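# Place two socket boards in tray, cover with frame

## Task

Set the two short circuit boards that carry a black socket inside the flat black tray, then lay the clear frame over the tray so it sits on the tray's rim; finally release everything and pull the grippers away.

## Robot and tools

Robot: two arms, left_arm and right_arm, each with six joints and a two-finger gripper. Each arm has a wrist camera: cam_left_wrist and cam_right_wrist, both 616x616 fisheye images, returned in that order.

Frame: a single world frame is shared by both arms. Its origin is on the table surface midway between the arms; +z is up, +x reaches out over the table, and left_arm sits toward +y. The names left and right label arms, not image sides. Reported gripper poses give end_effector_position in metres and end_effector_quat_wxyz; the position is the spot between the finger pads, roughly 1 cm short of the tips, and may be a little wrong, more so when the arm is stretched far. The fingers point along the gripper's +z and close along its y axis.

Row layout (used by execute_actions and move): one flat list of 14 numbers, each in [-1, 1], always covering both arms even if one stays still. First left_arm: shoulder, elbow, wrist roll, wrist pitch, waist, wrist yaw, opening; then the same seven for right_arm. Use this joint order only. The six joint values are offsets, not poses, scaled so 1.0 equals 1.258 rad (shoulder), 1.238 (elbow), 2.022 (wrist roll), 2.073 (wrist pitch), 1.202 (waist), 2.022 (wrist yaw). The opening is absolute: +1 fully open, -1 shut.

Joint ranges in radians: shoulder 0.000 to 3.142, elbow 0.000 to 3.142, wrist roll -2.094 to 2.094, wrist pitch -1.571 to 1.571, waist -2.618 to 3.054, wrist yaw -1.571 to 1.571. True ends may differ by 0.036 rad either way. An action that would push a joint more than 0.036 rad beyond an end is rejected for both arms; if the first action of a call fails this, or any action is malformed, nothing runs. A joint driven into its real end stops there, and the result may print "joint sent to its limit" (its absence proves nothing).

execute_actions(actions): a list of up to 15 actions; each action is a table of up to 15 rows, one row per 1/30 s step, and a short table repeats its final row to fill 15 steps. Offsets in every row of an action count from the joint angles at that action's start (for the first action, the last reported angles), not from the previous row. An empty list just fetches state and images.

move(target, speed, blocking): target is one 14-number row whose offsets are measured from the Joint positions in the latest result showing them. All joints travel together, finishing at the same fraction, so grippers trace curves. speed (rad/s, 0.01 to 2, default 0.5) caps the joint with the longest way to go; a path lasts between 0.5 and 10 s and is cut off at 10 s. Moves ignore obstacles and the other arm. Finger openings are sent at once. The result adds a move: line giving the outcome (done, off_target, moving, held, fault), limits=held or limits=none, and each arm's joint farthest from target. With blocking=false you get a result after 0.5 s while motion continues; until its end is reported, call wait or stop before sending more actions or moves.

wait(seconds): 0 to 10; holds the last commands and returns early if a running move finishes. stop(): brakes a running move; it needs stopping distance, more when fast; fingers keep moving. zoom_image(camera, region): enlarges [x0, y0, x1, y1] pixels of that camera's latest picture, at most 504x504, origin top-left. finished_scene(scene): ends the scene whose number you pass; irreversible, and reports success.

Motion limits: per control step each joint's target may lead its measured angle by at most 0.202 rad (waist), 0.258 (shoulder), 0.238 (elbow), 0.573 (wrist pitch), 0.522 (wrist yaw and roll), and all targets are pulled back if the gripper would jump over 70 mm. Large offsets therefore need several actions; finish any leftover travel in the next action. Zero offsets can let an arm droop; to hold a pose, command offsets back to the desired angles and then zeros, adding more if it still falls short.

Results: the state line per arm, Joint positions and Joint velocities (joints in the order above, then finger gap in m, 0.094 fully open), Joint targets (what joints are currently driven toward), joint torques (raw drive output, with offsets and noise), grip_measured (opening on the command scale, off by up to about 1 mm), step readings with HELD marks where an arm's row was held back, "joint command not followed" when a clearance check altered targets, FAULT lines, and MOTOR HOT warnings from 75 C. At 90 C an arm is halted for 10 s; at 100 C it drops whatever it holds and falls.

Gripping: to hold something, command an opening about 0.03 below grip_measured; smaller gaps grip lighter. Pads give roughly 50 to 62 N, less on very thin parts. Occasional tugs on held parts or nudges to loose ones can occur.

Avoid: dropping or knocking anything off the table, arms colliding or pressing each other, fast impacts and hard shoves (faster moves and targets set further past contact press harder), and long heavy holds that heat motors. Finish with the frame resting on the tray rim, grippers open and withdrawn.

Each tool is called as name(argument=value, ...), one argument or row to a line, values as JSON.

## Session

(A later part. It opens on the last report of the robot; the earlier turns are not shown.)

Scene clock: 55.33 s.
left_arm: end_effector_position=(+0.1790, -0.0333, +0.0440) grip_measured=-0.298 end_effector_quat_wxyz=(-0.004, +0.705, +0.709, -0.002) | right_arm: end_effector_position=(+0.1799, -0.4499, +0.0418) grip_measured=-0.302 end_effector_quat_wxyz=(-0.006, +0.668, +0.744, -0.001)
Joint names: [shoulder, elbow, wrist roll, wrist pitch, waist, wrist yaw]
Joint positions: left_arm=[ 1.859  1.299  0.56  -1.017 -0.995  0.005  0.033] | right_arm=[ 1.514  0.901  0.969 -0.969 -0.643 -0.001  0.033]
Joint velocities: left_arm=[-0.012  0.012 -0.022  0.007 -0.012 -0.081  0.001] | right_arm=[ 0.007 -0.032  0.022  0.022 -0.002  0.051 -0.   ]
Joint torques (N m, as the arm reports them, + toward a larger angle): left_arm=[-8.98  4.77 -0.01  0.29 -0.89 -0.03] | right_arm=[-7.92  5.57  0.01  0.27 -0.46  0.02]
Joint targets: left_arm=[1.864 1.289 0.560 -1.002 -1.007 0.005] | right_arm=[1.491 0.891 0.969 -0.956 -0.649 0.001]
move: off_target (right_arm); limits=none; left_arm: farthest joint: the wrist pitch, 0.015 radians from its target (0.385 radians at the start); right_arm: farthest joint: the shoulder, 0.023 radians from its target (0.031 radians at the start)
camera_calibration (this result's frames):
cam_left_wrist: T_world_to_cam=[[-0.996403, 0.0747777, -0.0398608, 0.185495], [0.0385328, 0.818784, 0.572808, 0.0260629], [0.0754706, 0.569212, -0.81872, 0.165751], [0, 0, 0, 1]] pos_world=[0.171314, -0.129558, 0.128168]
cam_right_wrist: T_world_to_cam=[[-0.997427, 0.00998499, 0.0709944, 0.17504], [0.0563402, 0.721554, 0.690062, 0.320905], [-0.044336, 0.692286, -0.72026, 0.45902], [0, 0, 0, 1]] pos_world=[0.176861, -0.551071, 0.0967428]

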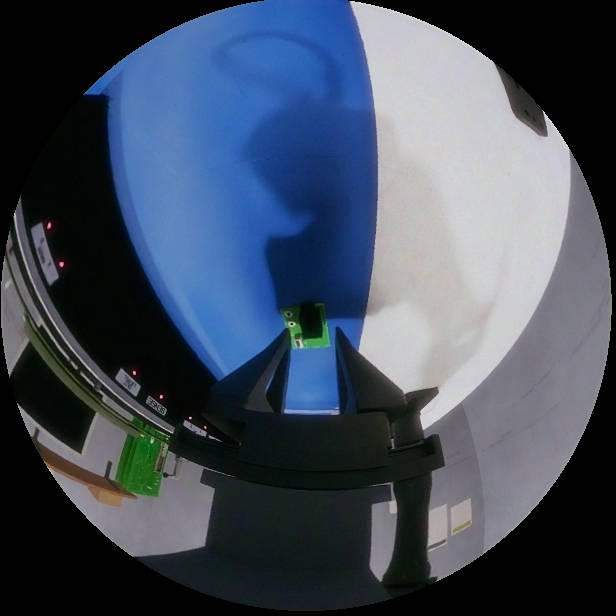

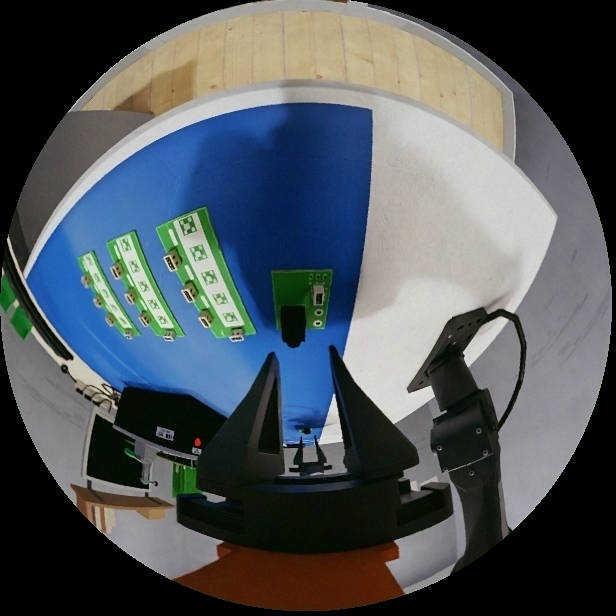

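move(
  target=[0.031,-0.051,0,0.051,0,0,-0.3,0.056,-0.044,0,0.059,0,0,-0.3],
  speed=0.15,
)

move(
  target=[0,0,0,0,0,0,-0.735,0,0,0,0,0,0,-0.735],
)

Scene clock: 61.37 s.
left_arm: end_effector_position=(+0.1810, -0.0364, +0.0238) grip_measured=-0.298 end_effector_quat_wxyz=(+0.003, +0.705, +0.709, -0.003) | right_arm: end_effector_position=(+0.1869, -0.4536, +0.0198) grip_measured=-0.302 end_effector_quat_wxyz=(+0.000, +0.668, +0.744, +0.000)
Joint names: [shoulder, elbow, wrist roll, wrist pitch, waist, wrist yaw]
Joint positions: left_arm=[ 1.887  1.251  0.56  -0.927 -0.995  0.005  0.033] | right_arm=[ 1.571  0.86   0.969 -0.86  -0.643 -0.001  0.033]
Joint velocities: left_arm=[-0.002 -0.002  0.007  0.051 -0.012  0.022 -0.   ] | right_arm=[-0.002  0.012  0.022 -0.051  0.017 -0.007 -0.001]
Joint torques (N m, as the arm reports them, + toward a larger angle): left_arm=[-8.44  4.35  0.    0.37 -0.01 -0.04] | right_arm=[-5.19  4.97  0.    0.28 -0.06  0.  ]
Joint targets: left_arm=[1.898 1.236 0.560 -0.912 -0.995 0.005] | right_arm=[1.584 0.846 0.969 -0.847 -0.643 -0.001]
move: done; limits=none; left_arm: farthest joint: the wrist pitch, 0.016 radians from its target (0.106 radians at the start); right_arm: farthest joint: the elbow, 0.014 radians from its target (0.054 radians at the start)
camera_calibration (this result's frames):
cam_left_wrist: T_world_to_cam=[[-0.99608, 0.0742677, -0.0480466, 0.187009], [0.0343573, 0.825375, 0.563538, 0.0413338], [0.0815092, 0.559678, -0.824692, 0.149532], [0, 0, 0, 1]] pos_world=[0.172667, -0.131694, 0.109009]
cam_right_wrist: T_world_to_cam=[[-0.998112, 0.0103538, 0.0605485, 0.184131], [0.0491735, 0.725413, 0.686555, 0.341611], [-0.0368143, 0.688236, -0.724553, 0.442898], [0, 0, 0, 1]] pos_world=[0.18329, -0.554534, 0.0752189]

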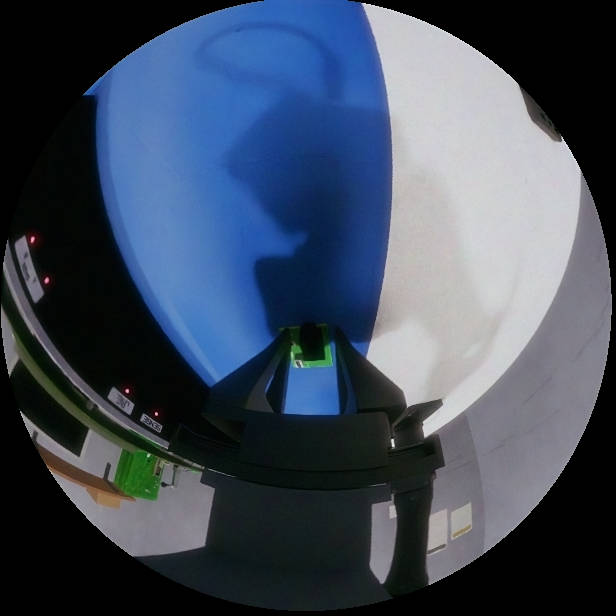

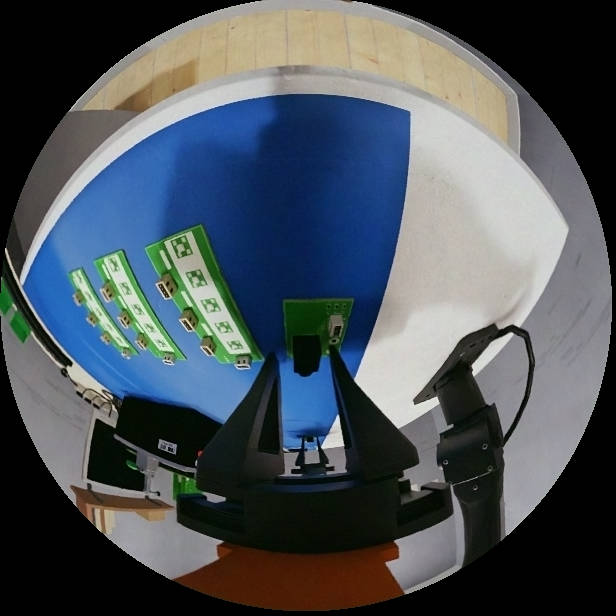

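Scene clock: 61.87 s.
left_arm: end_effector_position=(+0.1810, -0.0364, +0.0238) grip_measured=-0.693 end_effector_quat_wxyz=(+0.003, +0.705, +0.709, -0.003) | right_arm: end_effector_position=(+0.1869, -0.4536, +0.0198) grip_measured=-0.700 end_effector_quat_wxyz=(+0.000, +0.668, +0.744, +0.000)
Joint names: [shoulder, elbow, wrist roll, wrist pitch, waist, wrist yaw]
Joint positions: left_arm=[ 1.887  1.251  0.56  -0.927 -0.995  0.005  0.014] | right_arm=[ 1.571  0.86   0.969 -0.86  -0.643 -0.001  0.014]
Joint velocities: left_arm=[ 0.007  0.012 -0.066  0.081 -0.022  0.022  0.001] | right_arm=[-0.017  0.007 -0.007 -0.066  0.007 -0.022  0.001]
Joint torques (N m, as the arm reports them, + toward a larger angle): left_arm=[-9.46  5.29 -0.01  0.15 -0.04 -0.03] | right_arm=[-6.35  6.06  0.01  0.14  0.1   0.02]
Joint targets: left_arm=[1.887 1.251 0.560 -0.927 -0.995 0.005] | right_arm=[1.571 0.860 0.969 -0.860 -0.643 -0.001]
move: done; limits=none; left_arm: farthest joint: the waist, 0.000 radians from its target (0.000 radians at the start); right_arm: farthest joint: the waist, 0.000 radians from its target (0.000 radians at the start)
camera_calibration (this result's frames):
cam_left_wrist: T_world_to_cam=[[-0.99608, 0.0742677, -0.0480466, 0.187009], [0.0343573, 0.825375, 0.563538, 0.0413338], [0.0815092, 0.559678, -0.824692, 0.149532], [0, 0, 0, 1]] pos_world=[0.172667, -0.131694, 0.109009]
cam_right_wrist: T_world_to_cam=[[-0.998112, 0.0103538, 0.0605485, 0.184131], [0.0491735, 0.725413, 0.686555, 0.341611], [-0.0368143, 0.688236, -0.724553, 0.442898], [0, 0, 0, 1]] pos_world=[0.18329, -0.554534, 0.0752189]

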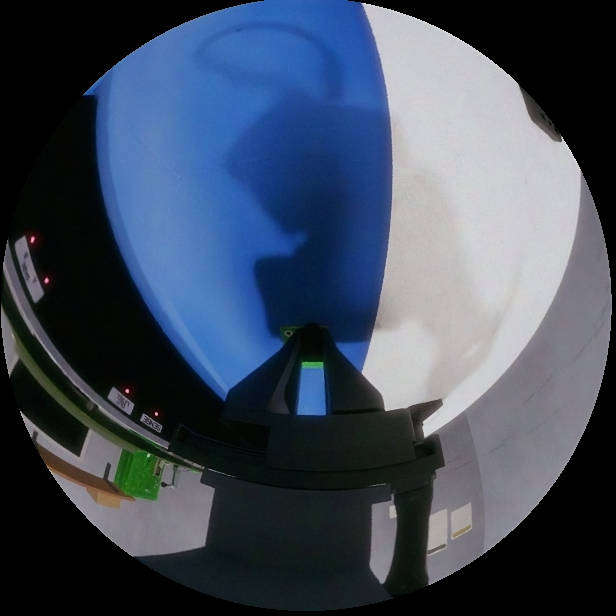

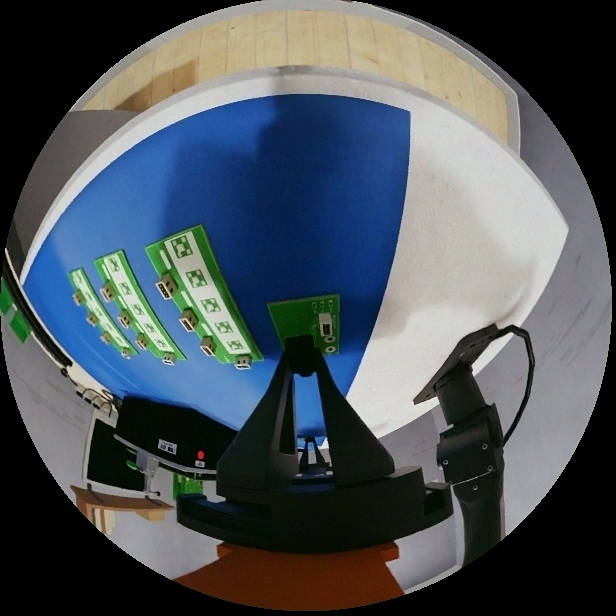

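move(
  target=[-0.3,0.068,0,-0.212,0,0,-0.735,-0.05,0.40,0,-0.243,0,0,-0.735],
  speed=0.5,
)

move(
  target=[-0.01,0.01,-0.723,0,1,0,-0.735,-0.01,0.01,-0.833,0,1,0,-0.735],
  speed=1.1,
)

Scene clock: 70.77 s.
left_arm: end_effector_position=(+0.1408, +0.0270, +0.1398) grip_measured=-0.693 end_effector_quat_wxyz=(+0.001, +0.705, +0.709, -0.003) | right_arm: end_effector_position=(+0.2075, -0.4647, +0.1465) grip_measured=-0.700 end_effector_quat_wxyz=(+0.016, +0.668, +0.744, +0.004)
Joint names: [shoulder, elbow, wrist roll, wrist pitch, waist, wrist yaw]
Joint positions: left_arm=[ 1.527  1.31   0.56  -1.35  -0.995  0.005  0.014] | right_arm=[ 1.526  1.335  0.969 -1.347 -0.643 -0.001  0.014]
Joint velocities: left_arm=[ 0.002 -0.012  0.022 -0.007  0.002  0.051  0.   ] | right_arm=[-0.002 -0.002 -0.037 -0.007  0.017 -0.051 -0.   ]
Joint torques (N m, as the arm reports them, + toward a larger angle): left_arm=[-7.85  7.16 -0.01 -0.11 -0.02 -0.03] | right_arm=[-8.08  8.23  0.    0.06  0.07  0.02]
Joint targets: left_arm=[1.510 1.335 0.560 -1.367 -0.995 0.005] | right_arm=[1.508 1.356 0.969 -1.363 -0.643 -0.001]
move: off_target (left_arm); limits=none; left_arm: farthest joint: the elbow, 0.025 radians from its target (0.084 radians at the start); right_arm: farthest joint: the elbow, 0.020 radians from its target (0.495 radians at the start)
camera_calibration (this result's frames):
cam_left_wrist: T_world_to_cam=[[-0.996157, 0.0743892, -0.0462282, 0.147666], [0.0352793, 0.82392, 0.565607, -0.0753162], [0.0801635, 0.561803, -0.823378, 0.21296], [0, 0, 0, 1]] pos_world=[0.132684, -0.068572, 0.224773]
cam_right_wrist: T_world_to_cam=[[-0.999452, 0.0110756, 0.0311921, 0.202045], [0.0292613, 0.736137, 0.6762, 0.272243], [-0.0154723, 0.676742, -0.736057, 0.535058], [0, 0, 0, 1]] pos_world=[0.202247, -0.564742, 0.203441]

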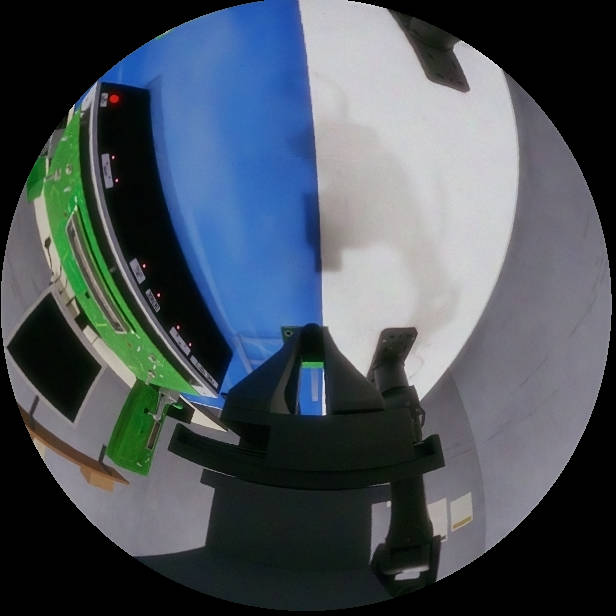

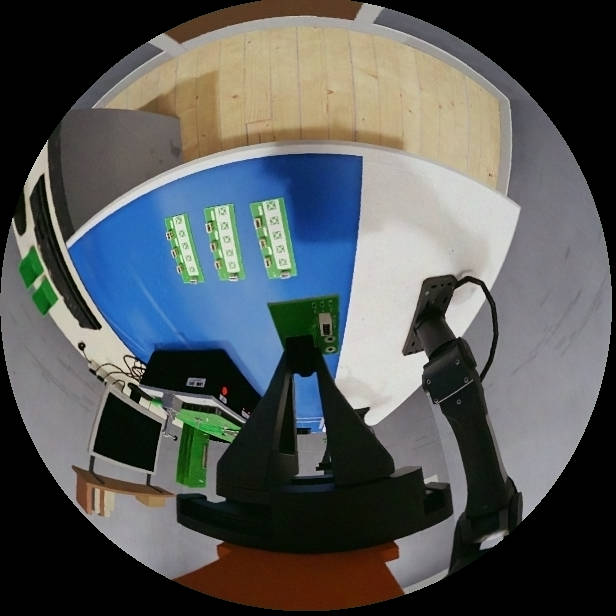

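Scene clock: 73.27 s.
left_arm: end_effector_position=(+0.2577, +0.2966, +0.1398) grip_measured=-0.692 end_effector_quat_wxyz=(+0.001, -0.515, +0.857, -0.004) | right_arm: end_effector_position=(+0.1742, -0.1637, +0.1465) grip_measured=-0.699 end_effector_quat_wxyz=(+0.017, -0.649, +0.760, +0.001)
Joint names: [shoulder, elbow, wrist roll, wrist pitch, waist, wrist yaw]
Joint positions: left_arm=[ 1.527  1.31  -0.894 -1.35   0.199  0.007  0.014] | right_arm=[ 1.526  1.335 -0.709 -1.347  0.556 -0.002  0.014]
Joint velocities: left_arm=[-0.007  0.007 -0.051 -0.007  0.012 -0.081 -0.001] | right_arm=[-0.002 -0.002  0.037  0.022 -0.017 -0.022  0.001]
Joint torques (N m, as the arm reports them, + toward a larger angle): left_arm=[-7.44  6.5  -0.11  0.15  0.49 -0.06] | right_arm=[-7.63  7.63 -0.08  0.22  0.2   0.03]
Joint targets: left_arm=[1.514 1.322 -0.902 -1.350 0.207 0.005] | right_arm=[1.513 1.348 -0.715 -1.347 0.559 -0.001]
move: done; limits=none; left_arm: farthest joint: the shoulder, 0.013 radians from its target (0.013 radians at the start); right_arm: farthest joint: the shoulder, 0.012 radians from its target (0.012 radians at the start)
camera_calibration (this result's frames):
cam_left_wrist: T_world_to_cam=[[0.842322, -0.537461, -0.0403635, -0.0491395], [-0.421256, -0.703215, 0.572741, 0.267991], [-0.33621, -0.465429, -0.818742, 0.463435], [0, 0, 0, 1]] pos_world=[0.310096, 0.377741, 0.22396]
cam_right_wrist: T_world_to_cam=[[0.958958, -0.272547, 0.0782193, -0.229022], [-0.25405, -0.703336, 0.66391, -0.132887], [-0.125932, -0.656533, -0.74371, 0.132919], [0, 0, 0, 1]] pos_world=[0.202601, -0.0686184, 0.204992]

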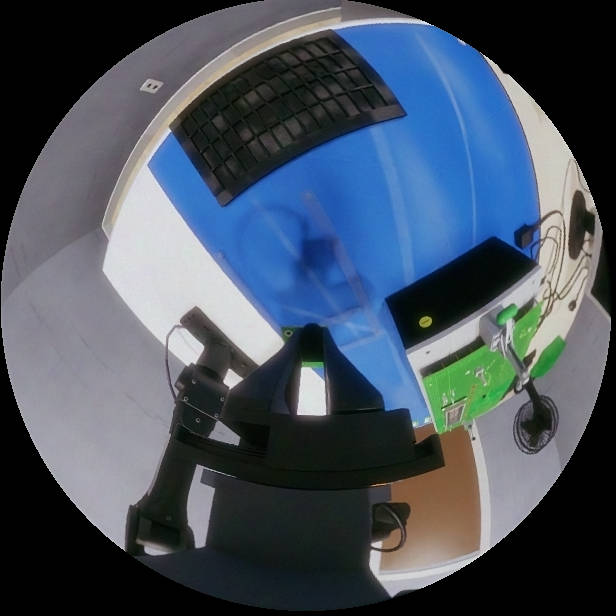

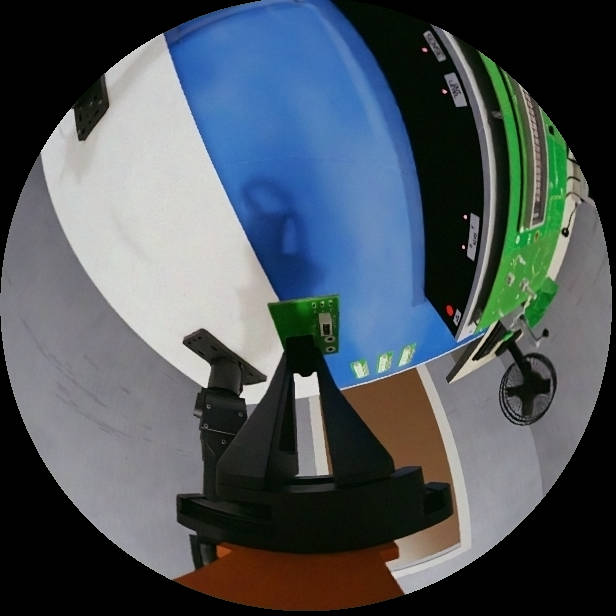

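move(
  target=[0.573,0.573,0,0.026,0.4,0,-0.735,0.444,0.175,0,0.164,0.248,0,-0.735],
  speed=0.6,
)

Scene clock: 78.17 s.
left_arm: end_effector_position=(+0.3445, +0.5204, +0.0701) grip_measured=-0.692 end_effector_quat_wxyz=(-0.002, +0.705, -0.709, +0.005) | right_arm: end_effector_position=(+0.1785, -0.0123, +0.0224) grip_measured=-0.699 end_effector_quat_wxyz=(+0.003, +0.755, -0.656, +0.000)
Joint names: [shoulder, elbow, wrist roll, wrist pitch, waist, wrist yaw]
Joint positions: left_arm=[ 2.248  1.985 -0.894 -1.303  0.683  0.009  0.014] | right_arm=[ 2.081  1.526 -0.709 -1.022  0.852 -0.     0.014]
Joint velocities: left_arm=[-0.002 -0.002 -0.037 -0.037  0.002  0.051 -0.001] | right_arm=[ 0.002 -0.017  0.022  0.066 -0.002  0.037 -0.   ]
Joint torques (N m, as the arm reports them, + toward a larger angle): left_arm=[-13.22   7.9    0.     0.23  -0.04  -0.06] | right_arm=[-11.59   8.34   0.03   0.28   0.02  -0.02]
Joint targets: left_arm=[2.248 2.020 -0.894 -1.296 0.680 0.007] | right_arm=[2.085 1.552 -0.708 -1.007 0.854 -0.002]
move: off_target (left_arm, right_arm); limits=none; left_arm: farthest joint: the elbow, 0.035 radians from its target (0.709 radians at the start); right_arm: farthest joint: the elbow, 0.026 radians from its target (0.216 radians at the start)
camera_calibration (this result's frames):
cam_left_wrist: T_world_to_cam=[[0.995712, -0.0841133, -0.038502, -0.293636], [-0.0469139, -0.817866, 0.573493, 0.432451], [-0.0797279, -0.569228, -0.818305, 0.505378], [0, 0, 0, 1]] pos_world=[0.352958, 0.616664, 0.15424]
cam_right_wrist: T_world_to_cam=[[0.998116, 0.021789, 0.0573624, -0.185137], [-0.023888, -0.723105, 0.690325, 0.0151995], [0.0565205, -0.690394, -0.721222, 0.107068], [0, 0, 0, 1]] pos_world=[0.1791, 0.0889439, 0.0773471]

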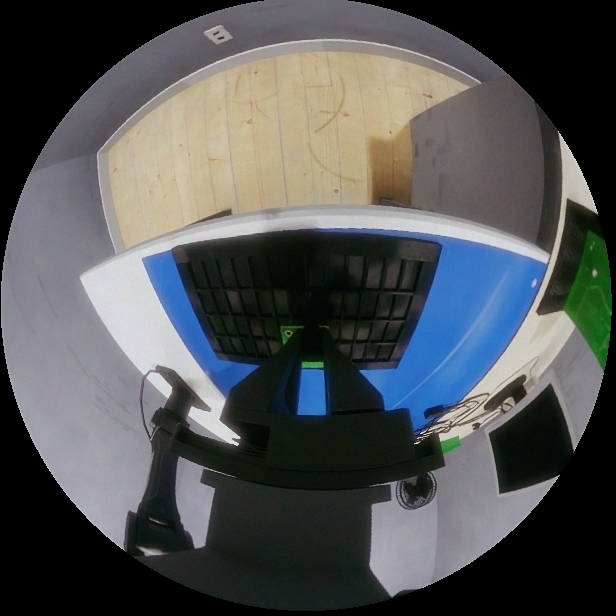

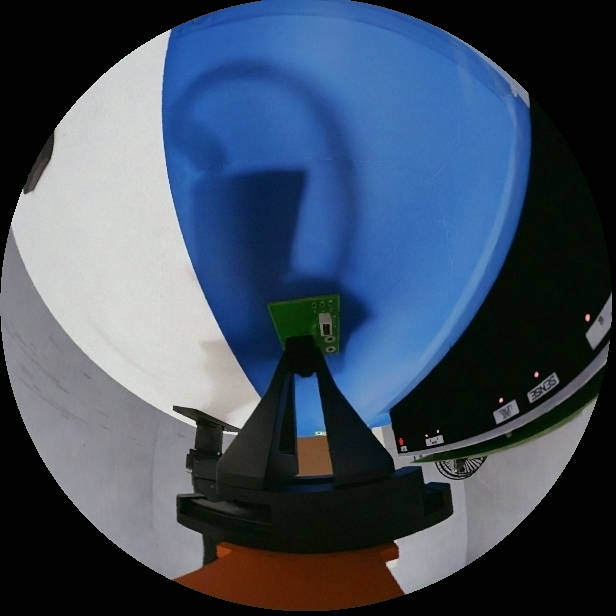

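move(
  target=[0,-0.124,0,0.071,0,0,-0.735,0,-0.023,0,0.008,0,0,-0.735],
  speed=0.13,
)

Scene clock: 84.57 s.
left_arm: end_effector_position=(+0.3399, +0.5166, +0.0361) grip_measured=-0.692 end_effector_quat_wxyz=(+0.004, +0.706, -0.709, +0.004) | right_arm: end_effector_position=(+0.1781, -0.0129, +0.0211) grip_measured=-0.699 end_effector_quat_wxyz=(+0.004, +0.755, -0.656, +0.001)
Joint names: [shoulder, elbow, wrist roll, wrist pitch, waist, wrist yaw]
Joint positions: left_arm=[ 2.248  1.849 -0.894 -1.179  0.683  0.009  0.014] | right_arm=[ 2.081  1.52  -0.709 -1.018  0.852 -0.     0.014]
Joint velocities: left_arm=[ 0.002 -0.012  0.066  0.007 -0.007  0.037 -0.   ] | right_arm=[-0.012  0.007 -0.007 -0.022 -0.002 -0.007 -0.001]
Joint torques (N m, as the arm reports them, + toward a larger angle): left_arm=[-12.88   4.51  -0.02   0.42   0.01  -0.03] | right_arm=[-11.86   4.59   0.01   0.26   0.02   0.  ]
Joint targets: left_arm=[2.248 1.831 -0.894 -1.155 0.683 0.009] | right_arm=[2.081 1.497 -0.709 -1.006 0.852 -0.000]
move: off_target (left_arm, right_arm); limits=none; left_arm: farthest joint: the wrist pitch, 0.023 radians from its target (0.147 radians at the start); right_arm: farthest joint: the elbow, 0.022 radians from its target (0.028 radians at the start)
camera_calibration (this result's frames):
cam_left_wrist: T_world_to_cam=[[0.995341, -0.0844287, -0.0465565, -0.290096], [-0.0418853, -0.813585, 0.579935, 0.444507], [-0.0868408, -0.575284, -0.813331, 0.480432], [0, 0, 0, 1]] pos_world=[0.349084, 0.613536, 0.119459]
cam_right_wrist: T_world_to_cam=[[0.998151, 0.021844, 0.0567256, -0.184641], [-0.0234619, -0.722439, 0.691036, 0.0156045], [0.0560757, -0.691089, -0.720591, 0.105732], [0, 0, 0, 1]] pos_world=[0.178737, 0.0883771, 0.0758804]

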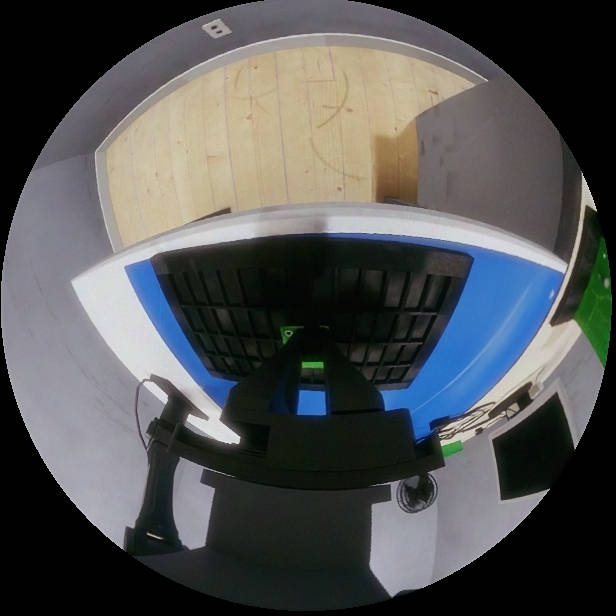

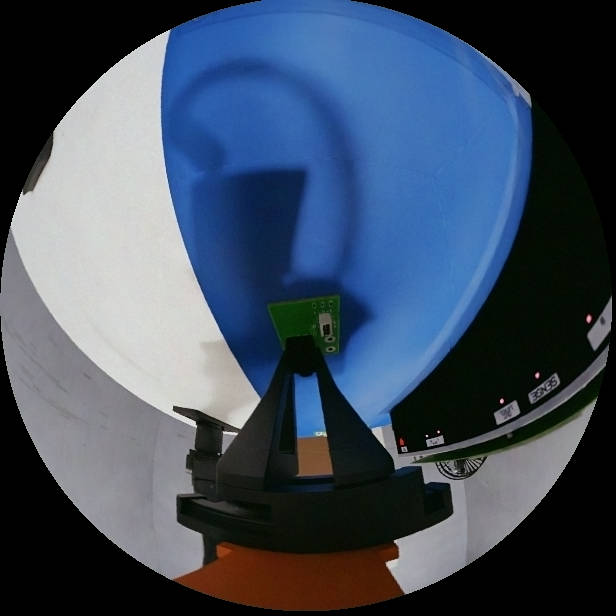

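move(
  target=[0,0,0,0,0,0,-0.35,0,0,0,0,0,0,-0.35],
)

move(
  target=[0,0.13,0,-0.07,0,0,-0.35,-0.455,-0.16,0,-0.165,0,0,-0.35],
  speed=0.7,
)

move(
  target=[-0.587,-0.543,0.2,-0.03,-0.39,0,-0.3,0,0,0.3,0,-0.9,0,-0.35],
  speed=1.1,
)

move(
  target=[0.08,0.01,0.526,0.04,-1,0,-0.3,0,0,0,0,0,0,-0.35],
  speed=1.1,
)

Scene clock: 96.70 s.
left_arm: end_effector_position=(+0.3399, +0.5166, +0.0361) grip_measured=-0.352 end_effector_quat_wxyz=(+0.004, +0.706, -0.709, +0.004) | right_arm: end_effector_position=(+0.1781, -0.0129, +0.0211) grip_measured=-0.352 end_effector_quat_wxyz=(+0.004, +0.755, -0.656, +0.001)
Joint names: [shoulder, elbow, wrist roll, wrist pitch, waist, wrist yaw]
Joint positions: left_arm=[ 2.248  1.849 -0.894 -1.179  0.683  0.009  0.03 ] | right_arm=[ 2.081  1.52  -0.709 -1.018  0.852 -0.     0.03 ]
Joint velocities: left_arm=[-0.002  0.022 -0.051 -0.037 -0.012  0.051 -0.   ] | right_arm=[-0.007  0.007  0.022 -0.051  0.002  0.095 -0.002]
Joint torques (N m, as the arm reports them, + toward a larger angle): left_arm=[-13.19   5.57  -0.01   0.12  -0.03  -0.04] | right_arm=[-11.72   6.43   0.     0.14   0.04   0.02]
Joint targets: left_arm=[2.248 1.849 -0.894 -1.179 0.683 0.009] | right_arm=[2.081 1.520 -0.709 -1.018 0.852 -0.000]
move: done; limits=none; left_arm: farthest joint: the waist, 0.000 radians from its target (0.000 radians at the start); right_arm: farthest joint: the waist, 0.000 radians from its target (0.000 radians at the start)
camera_calibration (this result's frames):
cam_left_wrist: T_world_to_cam=[[0.995341, -0.0844287, -0.0465565, -0.290096], [-0.0418853, -0.813585, 0.579935, 0.444507], [-0.0868408, -0.575284, -0.813331, 0.480432], [0, 0, 0, 1]] pos_world=[0.349084, 0.613536, 0.119459]
cam_right_wrist: T_world_to_cam=[[0.998151, 0.021844, 0.0567256, -0.184641], [-0.0234619, -0.722439, 0.691036, 0.0156045], [0.0560757, -0.691089, -0.720591, 0.105732], [0, 0, 0, 1]] pos_world=[0.178737, 0.0883771, 0.0758804]

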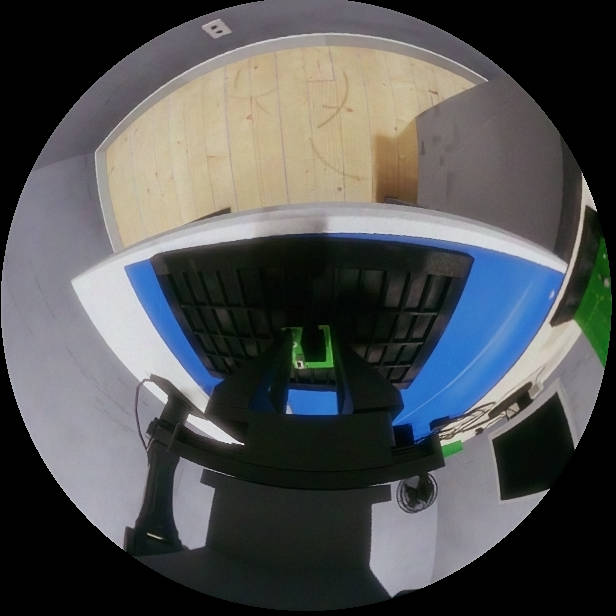

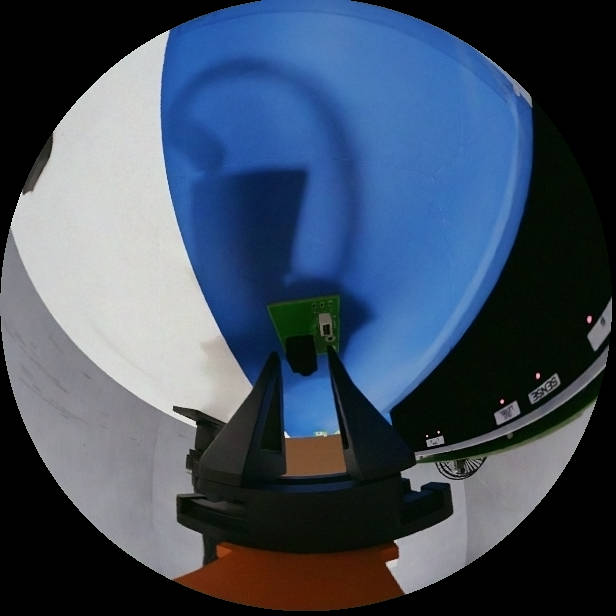

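Scene clock: 98.17 s.
left_arm: end_effector_position=(+0.3434, +0.5194, +0.0696) grip_measured=-0.352 end_effector_quat_wxyz=(+0.001, +0.705, -0.709, +0.004) | right_arm: end_effector_position=(+0.1146, -0.1121, +0.1482) grip_measured=-0.352 end_effector_quat_wxyz=(-0.020, +0.755, -0.656, -0.003)
Joint names: [shoulder, elbow, wrist roll, wrist pitch, waist, wrist yaw]
Joint positions: left_arm=[ 2.248  1.983 -0.894 -1.306  0.683  0.009  0.03 ] | right_arm=[ 1.519  1.335 -0.709 -1.346  0.852 -0.     0.03 ]
Joint velocities: left_arm=[ 0.007  0.002  0.051 -0.066  0.002 -0.007 -0.002] | right_arm=[-0.002 -0.017  0.066 -0.022 -0.002 -0.007  0.   ]
Joint torques (N m, as the arm reports them, + toward a larger angle): left_arm=[-13.17   7.46  -0.01  -0.14  -0.03  -0.04] | right_arm=[-7.37  5.65 -0.01  0.12 -0.02  0.02]
Joint targets: left_arm=[2.248 2.010 -0.894 -1.324 0.683 0.009] | right_arm=[1.508 1.322 -0.709 -1.360 0.852 -0.000]
move: off_target (left_arm); limits=none; left_arm: farthest joint: the elbow, 0.027 radians from its target (0.161 radians at the start); right_arm: farthest joint: the wrist pitch, 0.015 radians from its target (0.342 radians at the start)
camera_calibration (this result's frames):
cam_left_wrist: T_world_to_cam=[[0.99554, -0.0842703, -0.0423992, -0.292249], [-0.0444754, -0.815645, 0.57684, 0.429734], [-0.0831932, -0.572382, -0.815756, 0.506931], [0, 0, 0, 1]] pos_world=[0.352232, 0.61604, 0.153253]
cam_right_wrist: T_world_to_cam=[[0.996283, 0.0189264, 0.0840326, -0.130468], [-0.0413826, -0.750435, 0.659647, -0.141819], [0.0755458, -0.660673, -0.746863, 0.137412], [0, 0, 0, 1]] pos_world=[0.113733, -0.0131726, 0.207142]

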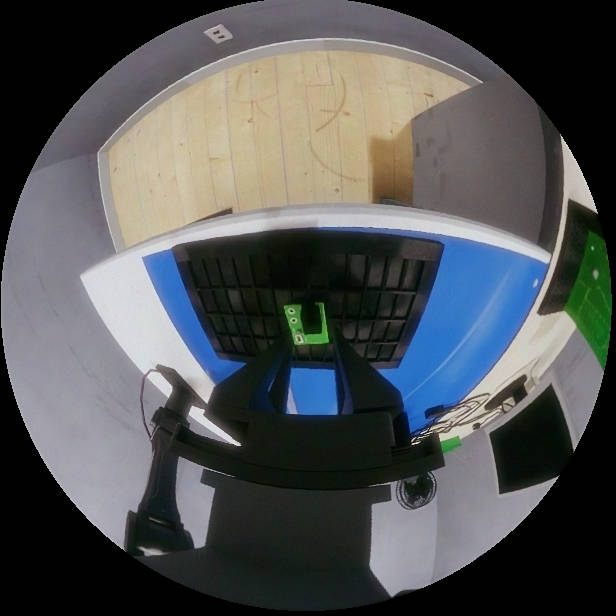

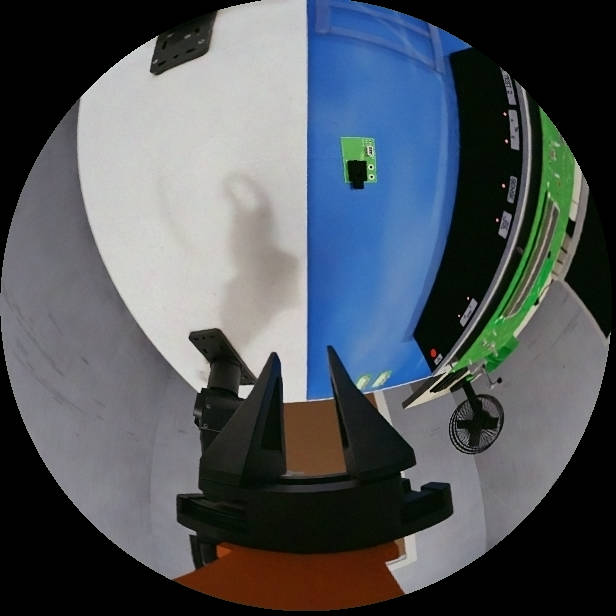

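Scene clock: 100.03 s.
left_arm: end_effector_position=(+0.2578, +0.3024, +0.1430) grip_measured=-0.302 end_effector_quat_wxyz=(+0.003, -0.348, +0.938, -0.005) | right_arm: end_effector_position=(+0.2382, -0.3593, +0.1482) grip_measured=-0.352 end_effector_quat_wxyz=(+0.020, -0.015, +1.000, -0.003)
Joint names: [shoulder, elbow, wrist roll, wrist pitch, waist, wrist yaw]
Joint positions: left_arm=[ 1.529  1.325 -0.498 -1.36   0.223  0.01   0.033] | right_arm=[ 1.519  1.335 -0.109 -1.346 -0.228  0.003  0.03 ]
Joint velocities: left_arm=[ 0.007 -0.012 -0.007  0.022  0.002 -0.022  0.001] | right_arm=[-0.007 -0.007 -0.007 -0.081  0.002 -0.022 -0.   ]
Joint torques (N m, as the arm reports them, + toward a larger angle): left_arm=[-8.15  4.77  0.01  0.04 -0.69 -0.04] | right_arm=[-6.43  6.63  0.09  0.23 -0.08  0.01]
Joint targets: left_arm=[1.509 1.310 -0.490 -1.368 0.214 0.009] | right_arm=[1.519 1.335 -0.102 -1.346 -0.229 0.000]
move: done; limits=none; left_arm: farthest joint: the shoulder, 0.020 radians from its target (0.738 radians at the start); right_arm: farthest joint: the wrist roll, 0.007 radians from its target (0.607 radians at the start)
camera_calibration (this result's frames):
cam_left_wrist: T_world_to_cam=[[0.589321, -0.807084, -0.0362745, 0.100216], [-0.651568, -0.501353, 0.569302, 0.269053], [-0.477661, -0.311866, -0.821328, 0.45916], [0, 0, 0, 1]] pos_world=[0.33557, 0.35897, 0.227584]
cam_right_wrist: T_world_to_cam=[[-0.0904082, -0.993883, 0.0634196, -0.350907], [-0.746938, 0.109789, 0.655767, 0.155535], [-0.658718, 0.0119162, -0.752295, 0.382149], [0, 0, 0, 1]] pos_world=[0.336179, -0.37039, 0.207748]

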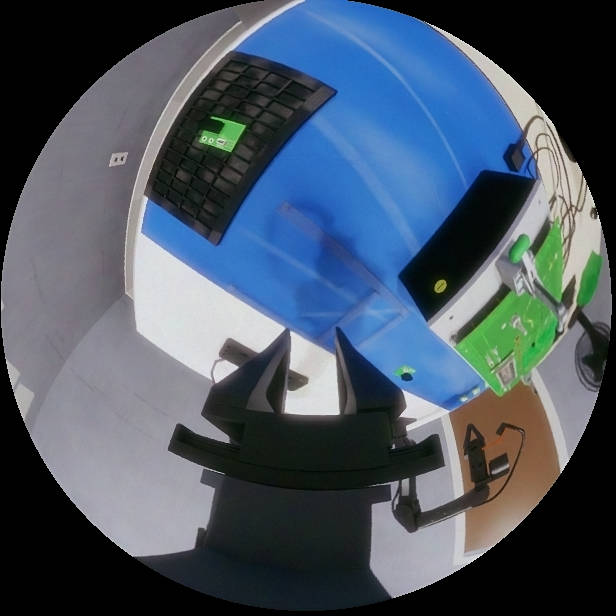

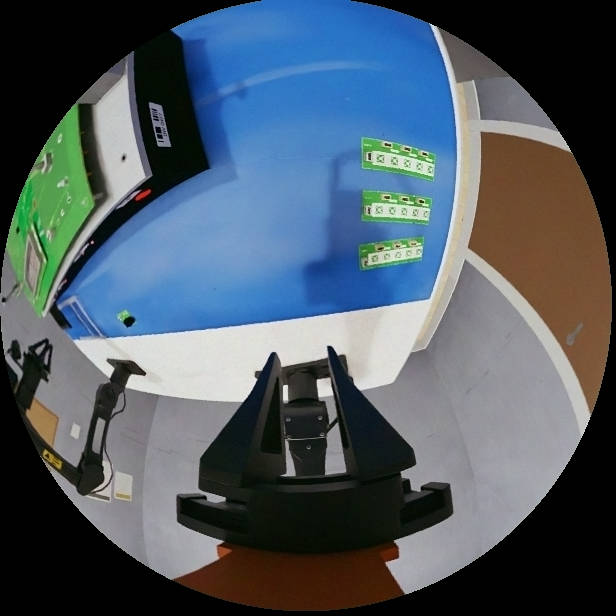

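Scene clock: 102.07 s.
left_arm: end_effector_position=(+0.1549, +0.0133, +0.1204) grip_measured=-0.302 end_effector_quat_wxyz=(-0.008, +0.698, +0.716, -0.003) | right_arm: end_effector_position=(+0.2382, -0.3593, +0.1482) grip_measured=-0.352 end_effector_quat_wxyz=(+0.020, -0.015, +1.000, -0.003)
Joint names: [shoulder, elbow, wrist roll, wrist pitch, waist, wrist yaw]
Joint positions: left_arm=[ 1.619  1.325  0.557 -1.292 -0.976  0.01   0.033] | right_arm=[ 1.519  1.335 -0.109 -1.346 -0.228  0.003  0.03 ]
Joint velocities: left_arm=[ 0.012  0.002 -0.081 -0.022 -0.017 -0.037  0.001] | right_arm=[-0.012  0.007  0.007  0.022 -0.007  0.007  0.002]
Joint torques (N m, as the arm reports them, + toward a larger angle): left_arm=[-6.13  6.48  0.08  0.29 -0.26 -0.03] | right_arm=[-6.45  6.65 -0.01  0.23 -0.03  0.05]
Joint targets: left_arm=[1.630 1.337 0.566 -1.277 -0.979 0.010] | right_arm=[1.519 1.335 -0.109 -1.346 -0.228 0.003]
move: done; limits=none; left_arm: farthest joint: the wrist pitch, 0.015 radians from its target (0.083 radians at the start); right_arm: farthest joint: the waist, 0.000 radians from its target (0.000 radians at the start)
camera_calibration (this result's frames):
cam_left_wrist: T_world_to_cam=[[-0.998096, 0.0532067, -0.0312009, 0.160554], [0.0255292, 0.816843, 0.576295, -0.0532653], [0.056149, 0.574402, -0.816646, 0.206344], [0, 0, 0, 1]] pos_world=[0.150022, -0.0835578, 0.204216]
cam_right_wrist: T_world_to_cam=[[-0.0904082, -0.993883, 0.0634196, -0.350907], [-0.746938, 0.109789, 0.655767, 0.155535], [-0.658718, 0.0119162, -0.752295, 0.382149], [0, 0, 0, 1]] pos_world=[0.336179, -0.37039, 0.207748]

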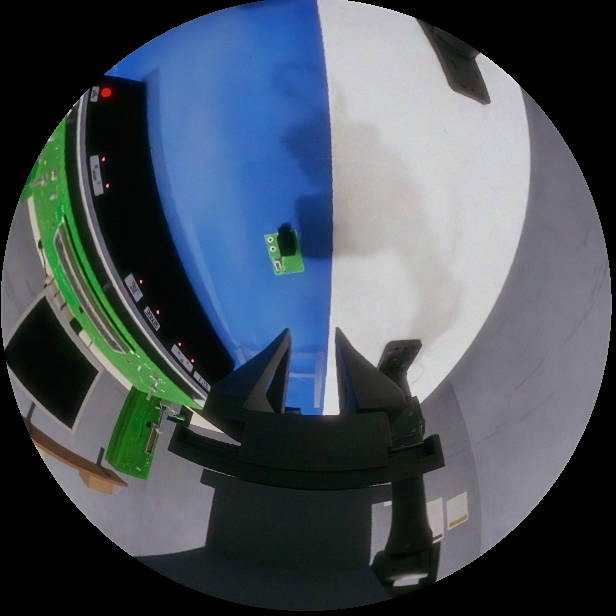

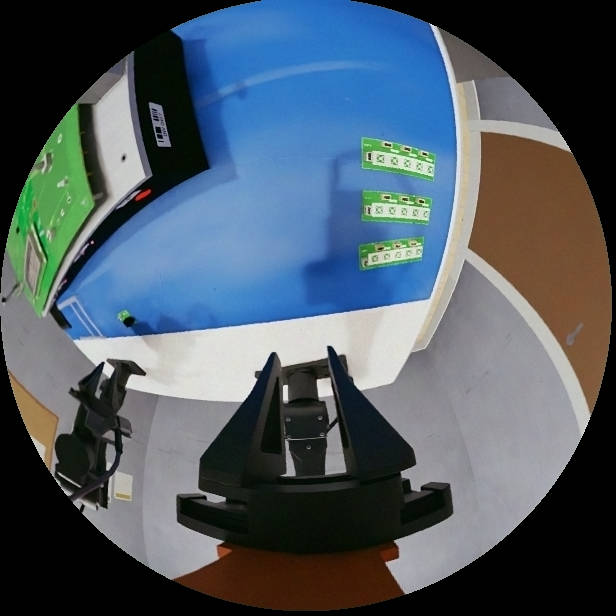

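execute_actions(
  actions=[],
)

move(
  target=[0.195,-0.028,0,0.138,0,0,-0.3,0,0,0,0,0,0,-0.35],
  speed=0.4,
)

Scene clock: 121.97 s.
left_arm: end_effector_position=(+0.1549, +0.0132, +0.1204) grip_measured=-0.302 end_effector_quat_wxyz=(-0.008, +0.698, +0.716, -0.003) | right_arm: end_effector_position=(+0.2382, -0.3593, +0.1482) grip_measured=-0.352 end_effector_quat_wxyz=(+0.020, -0.015, +1.000, -0.003)
Joint names: [shoulder, elbow, wrist roll, wrist pitch, waist, wrist yaw]
Joint positions: left_arm=[ 1.619  1.325  0.558 -1.292 -0.976  0.01   0.033] | right_arm=[ 1.519  1.335 -0.109 -1.346 -0.228  0.003  0.03 ]
Joint velocities: left_arm=[-0.007  0.012 -0.022 -0.022 -0.002 -0.051 -0.001] | right_arm=[-0.012 -0.012 -0.007 -0.022 -0.007  0.095 -0.   ]
Joint torques (N m, as the arm reports them, + toward a larger angle): left_arm=[-6.17  6.46  0.05  0.29 -0.25 -0.03] | right_arm=[-6.45  6.65  0.    0.24  0.02  0.04]
Joint targets: left_arm=[1.630 1.337 0.566 -1.277 -0.979 0.010] | right_arm=[1.519 1.335 -0.109 -1.346 -0.228 0.003]
camera_calibration (this result's frames):
cam_left_wrist: T_world_to_cam=[[-0.998049, 0.0539577, -0.0314232, 0.16062], [0.0260343, 0.817014, 0.576031, -0.0532497], [0.0567545, 0.574088, -0.816824, 0.206318], [0, 0, 0, 1]] pos_world=[0.149984, -0.0836055, 0.204246]
cam_right_wrist: T_world_to_cam=[[-0.0904082, -0.993883, 0.0634196, -0.350907], [-0.746938, 0.109789, 0.655767, 0.155535], [-0.658718, 0.0119162, -0.752295, 0.382149], [0, 0, 0, 1]] pos_world=[0.336179, -0.37039, 0.207748]

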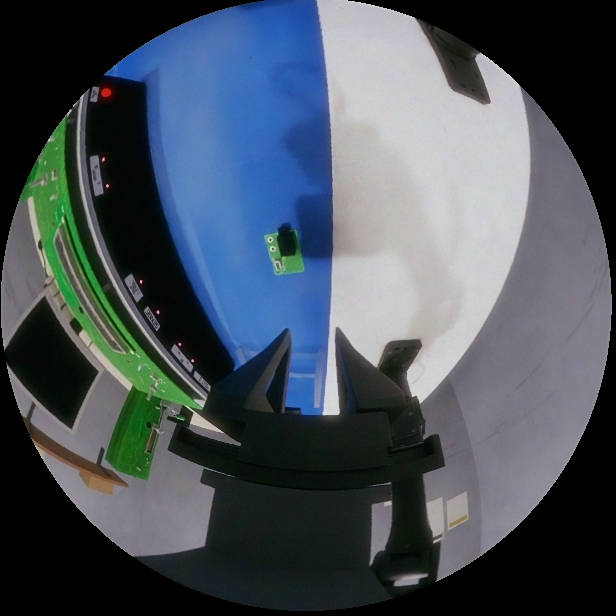

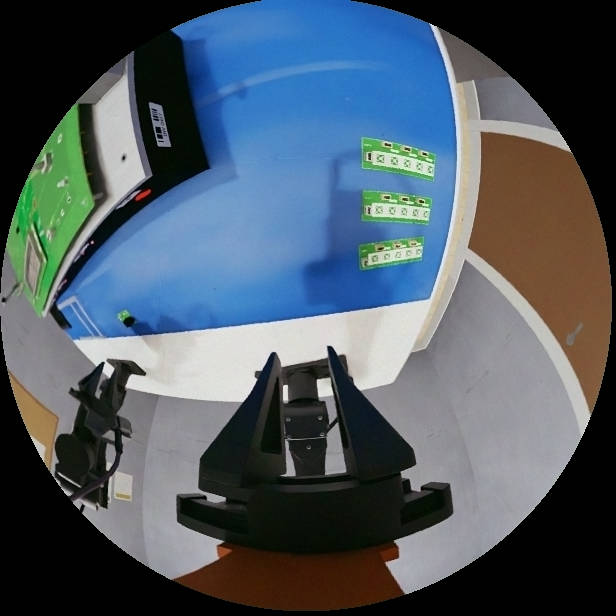

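Scene clock: 123.40 s.
left_arm: end_effector_position=(+0.1833, -0.0297, +0.0439) grip_measured=-0.302 end_effector_quat_wxyz=(-0.006, +0.698, +0.716, -0.004) | right_arm: end_effector_position=(+0.2382, -0.3593, +0.1482) grip_measured=-0.352 end_effector_quat_wxyz=(+0.020, -0.015, +1.000, -0.003)
Joint names: [shoulder, elbow, wrist roll, wrist pitch, waist, wrist yaw]
Joint positions: left_arm=[ 1.86   1.3    0.558 -1.021 -0.976  0.01   0.033] | right_arm=[ 1.519  1.335 -0.109 -1.346 -0.228  0.003  0.03 ]
Joint velocities: left_arm=[ 0.002 -0.007 -0.022  0.007 -0.002  0.037  0.001] | right_arm=[-0.012 -0.012 -0.066  0.051  0.002 -0.022  0.   ]
Joint torques (N m, as the arm reports them, + toward a larger angle): left_arm=[-9.07  4.72 -0.01  0.27 -0.04 -0.03] | right_arm=[-6.51  6.66  0.01  0.22  0.    0.02]
Joint targets: left_arm=[1.864 1.290 0.558 -1.006 -0.976 0.010] | right_arm=[1.519 1.335 -0.109 -1.346 -0.228 0.003]
move: done; limits=none; left_arm: farthest joint: the wrist pitch, 0.015 radians from its target (0.286 radians at the start); right_arm: farthest joint: the waist, 0.000 radians from its target (0.000 radians at the start)
camera_calibration (this result's frames):
cam_left_wrist: T_world_to_cam=[[-0.997973, 0.0538433, -0.03392, 0.1889], [0.0247053, 0.819026, 0.573225, 0.0255568], [0.0586457, 0.571225, -0.818696, 0.166492], [0, 0, 0, 1]] pos_world=[0.178122, -0.126207, 0.128064]
cam_right_wrist: T_world_to_cam=[[-0.0904082, -0.993883, 0.0634196, -0.350907], [-0.746938, 0.109789, 0.655767, 0.155535], [-0.658718, 0.0119162, -0.752295, 0.382149], [0, 0, 0, 1]] pos_world=[0.336179, -0.37039, 0.207748]

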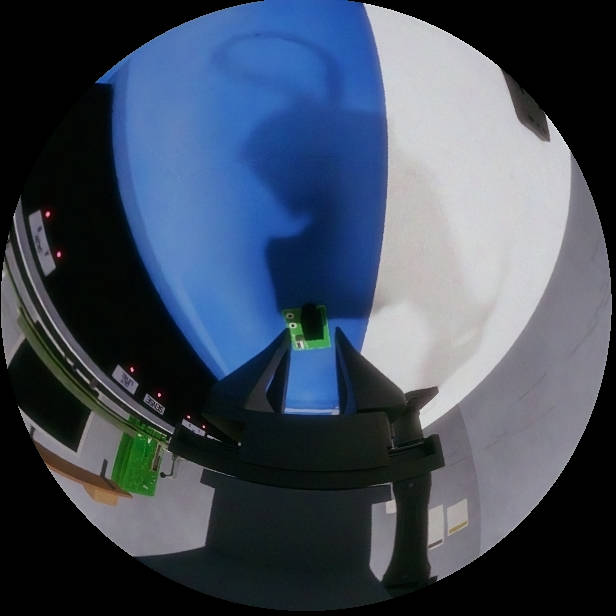

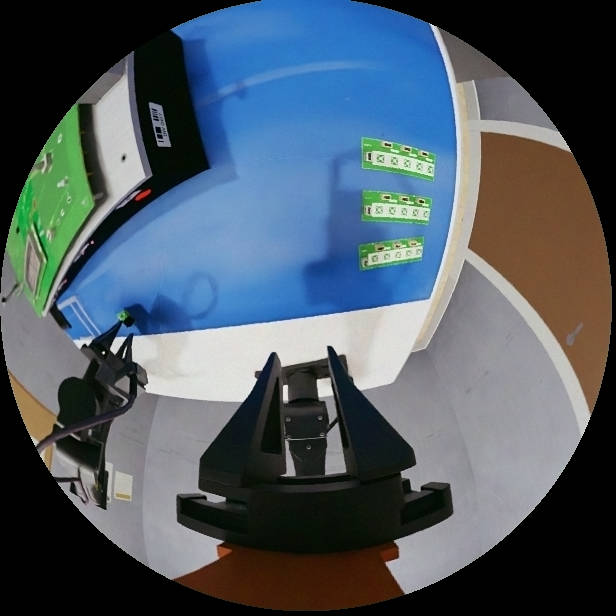

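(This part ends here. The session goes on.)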